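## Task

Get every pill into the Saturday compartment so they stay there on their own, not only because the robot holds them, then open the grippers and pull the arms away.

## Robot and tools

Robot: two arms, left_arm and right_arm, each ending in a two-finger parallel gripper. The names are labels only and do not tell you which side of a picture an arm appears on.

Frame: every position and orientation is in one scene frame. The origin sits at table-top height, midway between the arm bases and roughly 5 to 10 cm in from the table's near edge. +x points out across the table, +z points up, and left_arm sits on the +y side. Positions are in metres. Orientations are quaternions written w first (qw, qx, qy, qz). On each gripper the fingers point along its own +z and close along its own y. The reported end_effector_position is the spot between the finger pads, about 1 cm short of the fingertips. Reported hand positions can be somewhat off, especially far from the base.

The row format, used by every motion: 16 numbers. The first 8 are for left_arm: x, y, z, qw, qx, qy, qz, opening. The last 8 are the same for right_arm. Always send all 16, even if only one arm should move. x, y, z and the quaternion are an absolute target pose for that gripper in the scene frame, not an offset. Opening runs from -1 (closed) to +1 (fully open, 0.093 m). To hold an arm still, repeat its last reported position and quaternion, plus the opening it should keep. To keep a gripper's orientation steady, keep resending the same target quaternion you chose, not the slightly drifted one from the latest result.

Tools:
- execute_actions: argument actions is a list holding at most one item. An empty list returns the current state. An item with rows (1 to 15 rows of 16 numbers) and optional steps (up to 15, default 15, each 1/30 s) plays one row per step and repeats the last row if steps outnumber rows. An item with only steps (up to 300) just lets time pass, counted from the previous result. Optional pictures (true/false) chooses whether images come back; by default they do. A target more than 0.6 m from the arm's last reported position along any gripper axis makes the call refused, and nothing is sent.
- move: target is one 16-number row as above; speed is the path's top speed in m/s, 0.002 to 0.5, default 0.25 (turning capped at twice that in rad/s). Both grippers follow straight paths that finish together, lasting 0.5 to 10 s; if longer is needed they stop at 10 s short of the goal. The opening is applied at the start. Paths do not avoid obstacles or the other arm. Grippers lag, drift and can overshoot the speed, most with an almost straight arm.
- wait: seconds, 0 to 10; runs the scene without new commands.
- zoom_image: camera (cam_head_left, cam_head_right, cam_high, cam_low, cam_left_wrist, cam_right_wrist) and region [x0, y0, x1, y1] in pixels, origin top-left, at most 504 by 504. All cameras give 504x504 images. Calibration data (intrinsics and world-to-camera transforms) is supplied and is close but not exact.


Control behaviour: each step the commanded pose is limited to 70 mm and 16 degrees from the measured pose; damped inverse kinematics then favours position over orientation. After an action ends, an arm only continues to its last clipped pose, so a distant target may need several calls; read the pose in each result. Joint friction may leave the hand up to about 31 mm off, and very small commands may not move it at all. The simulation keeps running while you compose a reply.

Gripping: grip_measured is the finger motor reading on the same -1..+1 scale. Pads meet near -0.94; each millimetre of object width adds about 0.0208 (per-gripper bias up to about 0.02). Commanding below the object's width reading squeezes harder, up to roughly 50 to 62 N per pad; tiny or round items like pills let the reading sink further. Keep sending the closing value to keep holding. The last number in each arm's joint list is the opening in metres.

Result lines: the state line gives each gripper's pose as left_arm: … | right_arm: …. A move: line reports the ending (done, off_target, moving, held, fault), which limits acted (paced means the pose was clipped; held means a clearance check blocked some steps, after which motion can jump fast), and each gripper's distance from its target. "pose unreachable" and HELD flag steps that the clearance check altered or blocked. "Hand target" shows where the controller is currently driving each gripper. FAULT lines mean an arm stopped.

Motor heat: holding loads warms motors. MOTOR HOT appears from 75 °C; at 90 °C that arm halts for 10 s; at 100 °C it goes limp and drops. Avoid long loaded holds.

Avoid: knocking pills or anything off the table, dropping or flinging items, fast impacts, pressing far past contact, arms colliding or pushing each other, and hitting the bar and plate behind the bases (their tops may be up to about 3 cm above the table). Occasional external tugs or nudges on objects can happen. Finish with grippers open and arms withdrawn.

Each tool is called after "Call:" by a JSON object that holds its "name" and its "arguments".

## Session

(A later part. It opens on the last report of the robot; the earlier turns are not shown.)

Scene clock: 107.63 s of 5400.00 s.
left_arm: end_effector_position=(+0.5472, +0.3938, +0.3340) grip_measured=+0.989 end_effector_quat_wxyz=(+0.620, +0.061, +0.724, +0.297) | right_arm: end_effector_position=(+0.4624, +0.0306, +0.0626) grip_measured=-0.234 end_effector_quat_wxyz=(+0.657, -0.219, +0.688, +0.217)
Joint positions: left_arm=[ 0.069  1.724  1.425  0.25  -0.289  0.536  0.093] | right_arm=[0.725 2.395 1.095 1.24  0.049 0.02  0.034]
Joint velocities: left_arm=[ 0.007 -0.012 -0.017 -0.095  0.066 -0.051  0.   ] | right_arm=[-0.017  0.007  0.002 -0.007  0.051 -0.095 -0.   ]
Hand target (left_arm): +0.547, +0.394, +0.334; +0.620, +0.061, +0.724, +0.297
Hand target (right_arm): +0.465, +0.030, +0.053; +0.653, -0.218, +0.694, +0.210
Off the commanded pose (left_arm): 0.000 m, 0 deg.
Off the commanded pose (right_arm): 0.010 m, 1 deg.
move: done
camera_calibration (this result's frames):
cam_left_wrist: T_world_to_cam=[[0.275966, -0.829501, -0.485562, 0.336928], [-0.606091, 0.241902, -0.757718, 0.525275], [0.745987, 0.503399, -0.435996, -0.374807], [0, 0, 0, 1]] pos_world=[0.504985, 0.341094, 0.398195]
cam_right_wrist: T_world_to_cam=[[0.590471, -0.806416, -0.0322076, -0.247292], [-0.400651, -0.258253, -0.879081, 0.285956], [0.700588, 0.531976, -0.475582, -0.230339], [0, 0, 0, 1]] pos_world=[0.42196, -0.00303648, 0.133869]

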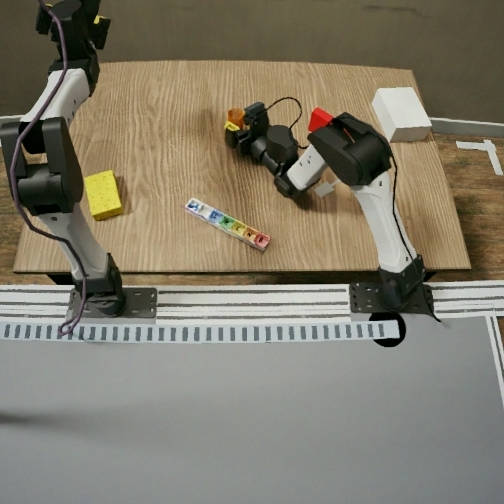

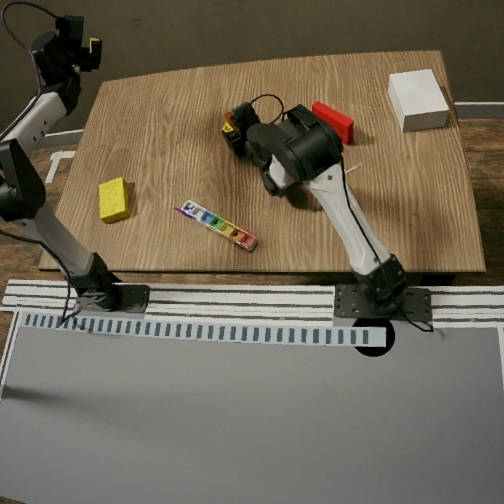

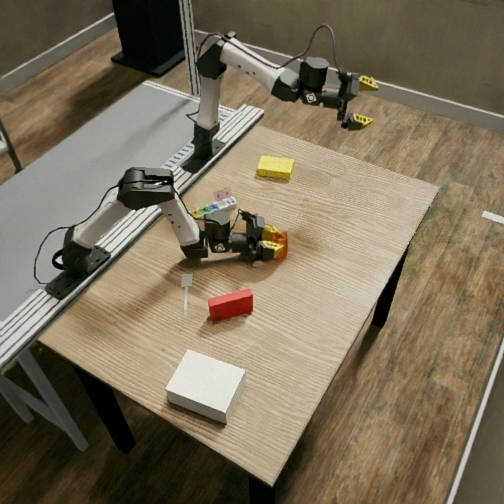

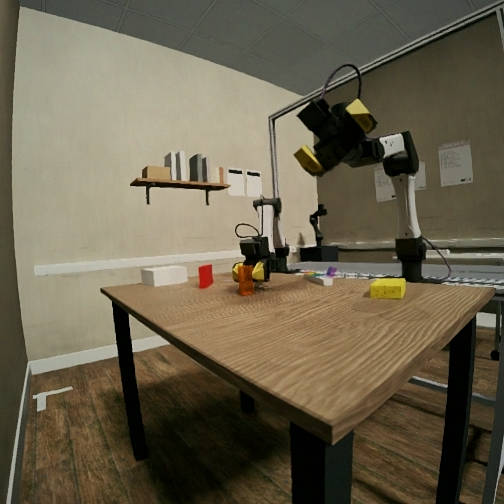

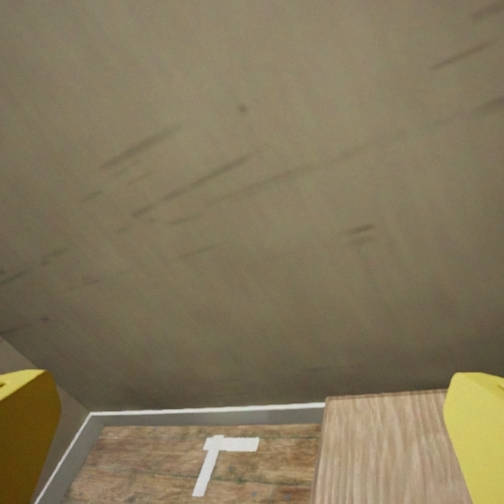

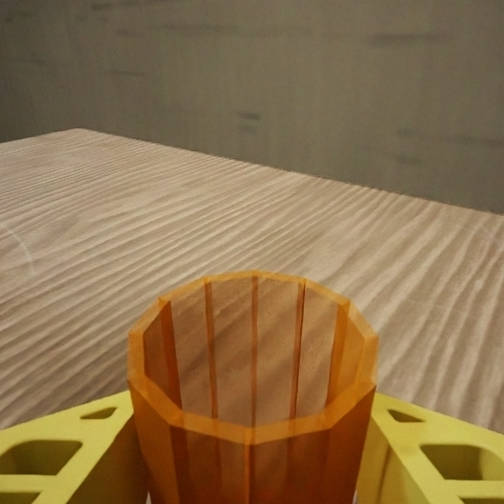

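Call:
{"name": "move", "arguments": {"target": [0.5472,0.3937,0.3339,0.62,0.061,0.724,0.297,1,0.4624,0.0306,0.0626,0.653,-0.218,0.694,0.21,1]}}

Call:
{"name": "move", "arguments": {"target": [0.5472,0.3937,0.3339,0.62,0.061,0.724,0.297,1,0.33,-0.07,0.2,0.547,-0.246,0.781,0.173,1]}}

Call:
{"name": "finished_scene", "arguments": {"scene": 1}}

Scene clock: 109.17 s of 5400.00 s.
left_arm: end_effector_position=(+0.5472, +0.3938, +0.3340) grip_measured=+0.989 end_effector_quat_wxyz=(+0.620, +0.061, +0.724, +0.297) | right_arm: end_effector_position=(+0.4629, +0.0293, +0.0566) grip_measured=+0.988 end_effector_quat_wxyz=(+0.650, -0.220, +0.696, +0.211)
Joint positions: left_arm=[ 0.069  1.724  1.425  0.25  -0.289  0.536  0.093] | right_arm=[0.725 2.395 1.095 1.217 0.057 0.02  0.093]
Joint velocities: left_arm=[-0.007 -0.017 -0.002  0.081  0.051 -0.066 -0.001] | right_arm=[ 0.002 -0.007 -0.017 -0.11  -0.007 -0.066  0.001]
Hand target (left_arm): +0.547, +0.394, +0.334; +0.620, +0.061, +0.724, +0.297
Hand target (right_arm): +0.462, +0.031, +0.062; +0.653, -0.218, +0.694, +0.210
Off the commanded pose (left_arm): 0.000 m, 0 deg.
Off the commanded pose (right_arm): 0.006 m, 1 deg.
move: done
camera_calibration (this result's frames):
cam_left_wrist: T_world_to_cam=[[0.275966, -0.829501, -0.485562, 0.336928], [-0.606091, 0.241902, -0.757718, 0.525275], [0.745987, 0.503399, -0.435996, -0.374807], [0, 0, 0, 1]] pos_world=[0.504985, 0.341094, 0.398195]
cam_right_wrist: T_world_to_cam=[[0.583589, -0.811471, -0.0306257, -0.245586], [-0.418535, -0.268252, -0.86768, 0.288524], [0.695882, 0.519187, -0.496178, -0.229118], [0, 0, 0, 1]] pos_world=[0.423517, -0.00293383, 0.129142]

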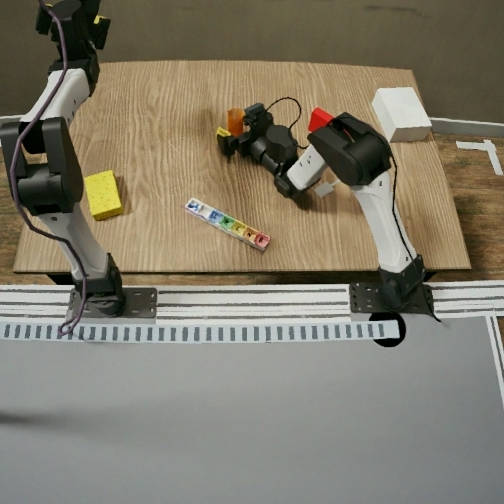

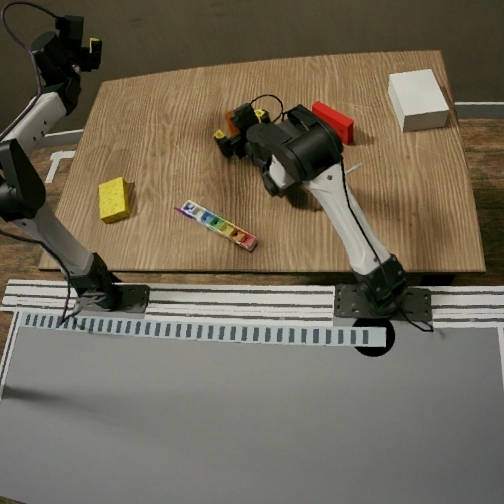

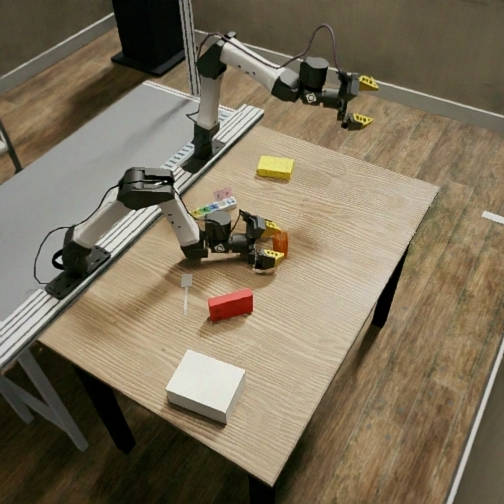

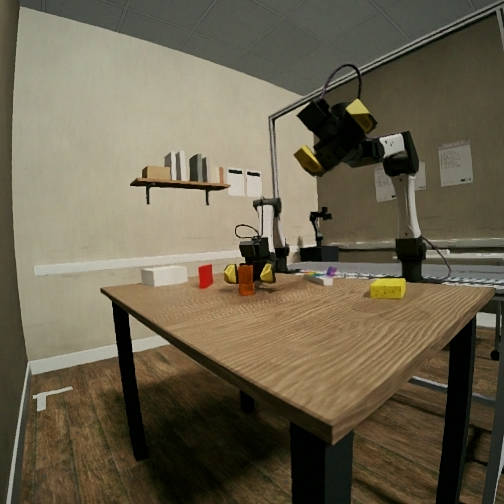

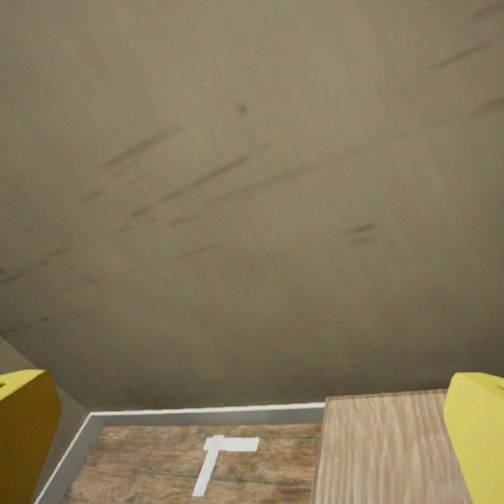

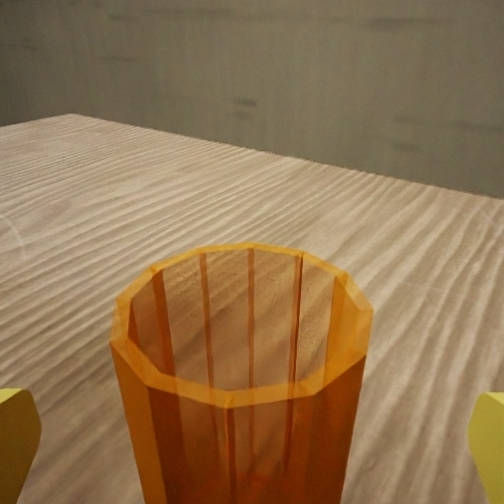

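Scene clock: 110.90 s of 5400.00 s.
left_arm: end_effector_position=(+0.5472, +0.3938, +0.3340) grip_measured=+0.989 end_effector_quat_wxyz=(+0.620, +0.061, +0.724, +0.297) | right_arm: end_effector_position=(+0.3269, -0.0781, +0.1835) grip_measured=+0.988 end_effector_quat_wxyz=(+0.537, -0.249, +0.788, +0.167)
Joint positions: left_arm=[ 0.069  1.724  1.425  0.25  -0.289  0.536  0.093] | right_arm=[0.73  1.299 0.682 0.224 0.065 0.03  0.093]
Joint velocities: left_arm=[ 0.007  0.002 -0.002  0.037 -0.051 -0.081  0.   ] | right_arm=[ 0.012  0.007 -0.017 -0.022  0.037 -0.037 -0.   ]
Hand target (left_arm): +0.547, +0.394, +0.334; +0.620, +0.061, +0.724, +0.297
Hand target (right_arm): +0.329, -0.074, +0.197; +0.548, -0.245, +0.781, +0.172
Off the commanded pose (left_arm): 0.000 m, 0 deg.
Off the commanded pose (right_arm): 0.019 m, 2 deg.
move: off_target (right_arm)
camera_calibration (this result's frames):
cam_left_wrist: T_world_to_cam=[[0.275966, -0.829501, -0.485562, 0.336928], [-0.606091, 0.241902, -0.757718, 0.525275], [0.745987, 0.503399, -0.435996, -0.374807], [0, 0, 0, 1]] pos_world=[0.504985, 0.341094, 0.398195]
cam_right_wrist: T_world_to_cam=[[0.570709, -0.820923, -0.0193841, -0.248035], [-0.612976, -0.410198, -0.675277, 0.330084], [0.546399, 0.397269, -0.73731, 0.0678035], [0, 0, 0, 1]] pos_world=[0.306841, -0.0951542, 0.268082]

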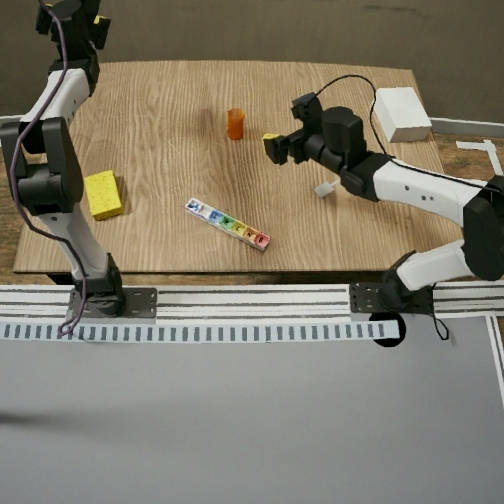

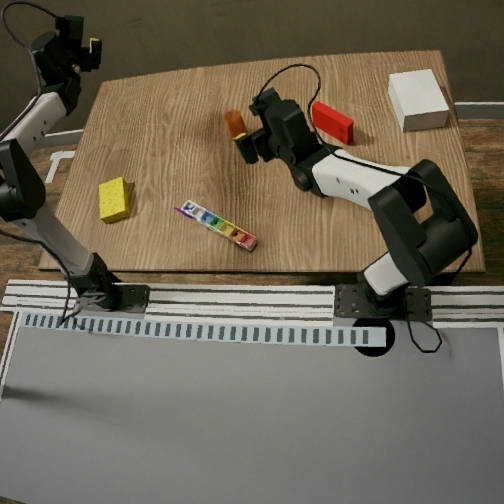

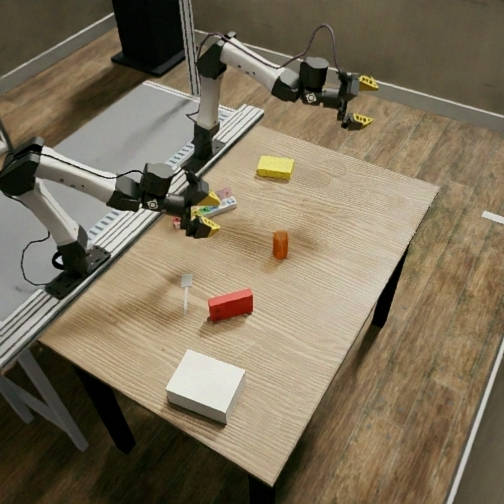

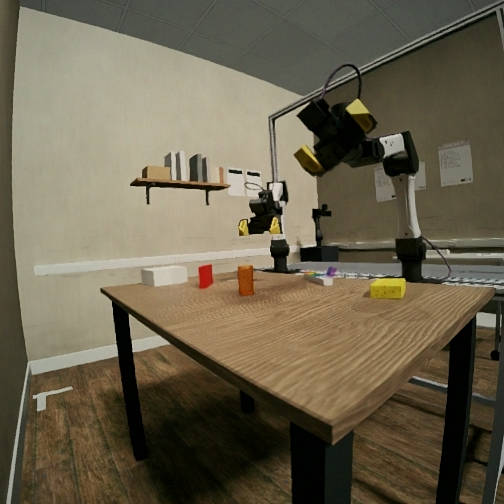

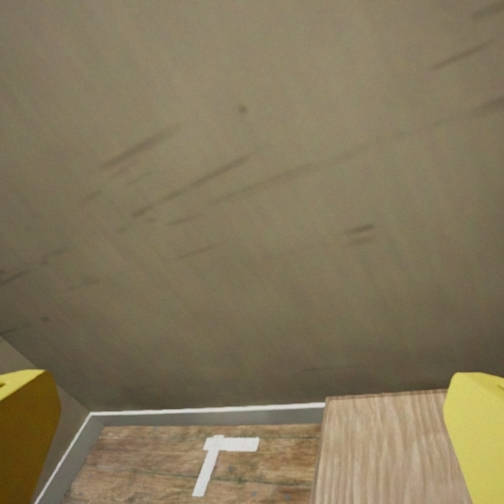

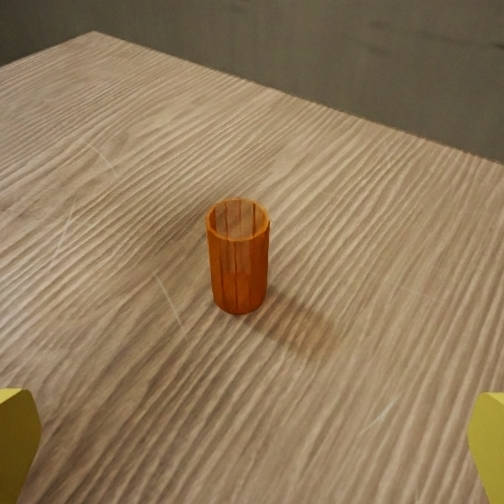

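The scene is finished: the task was done.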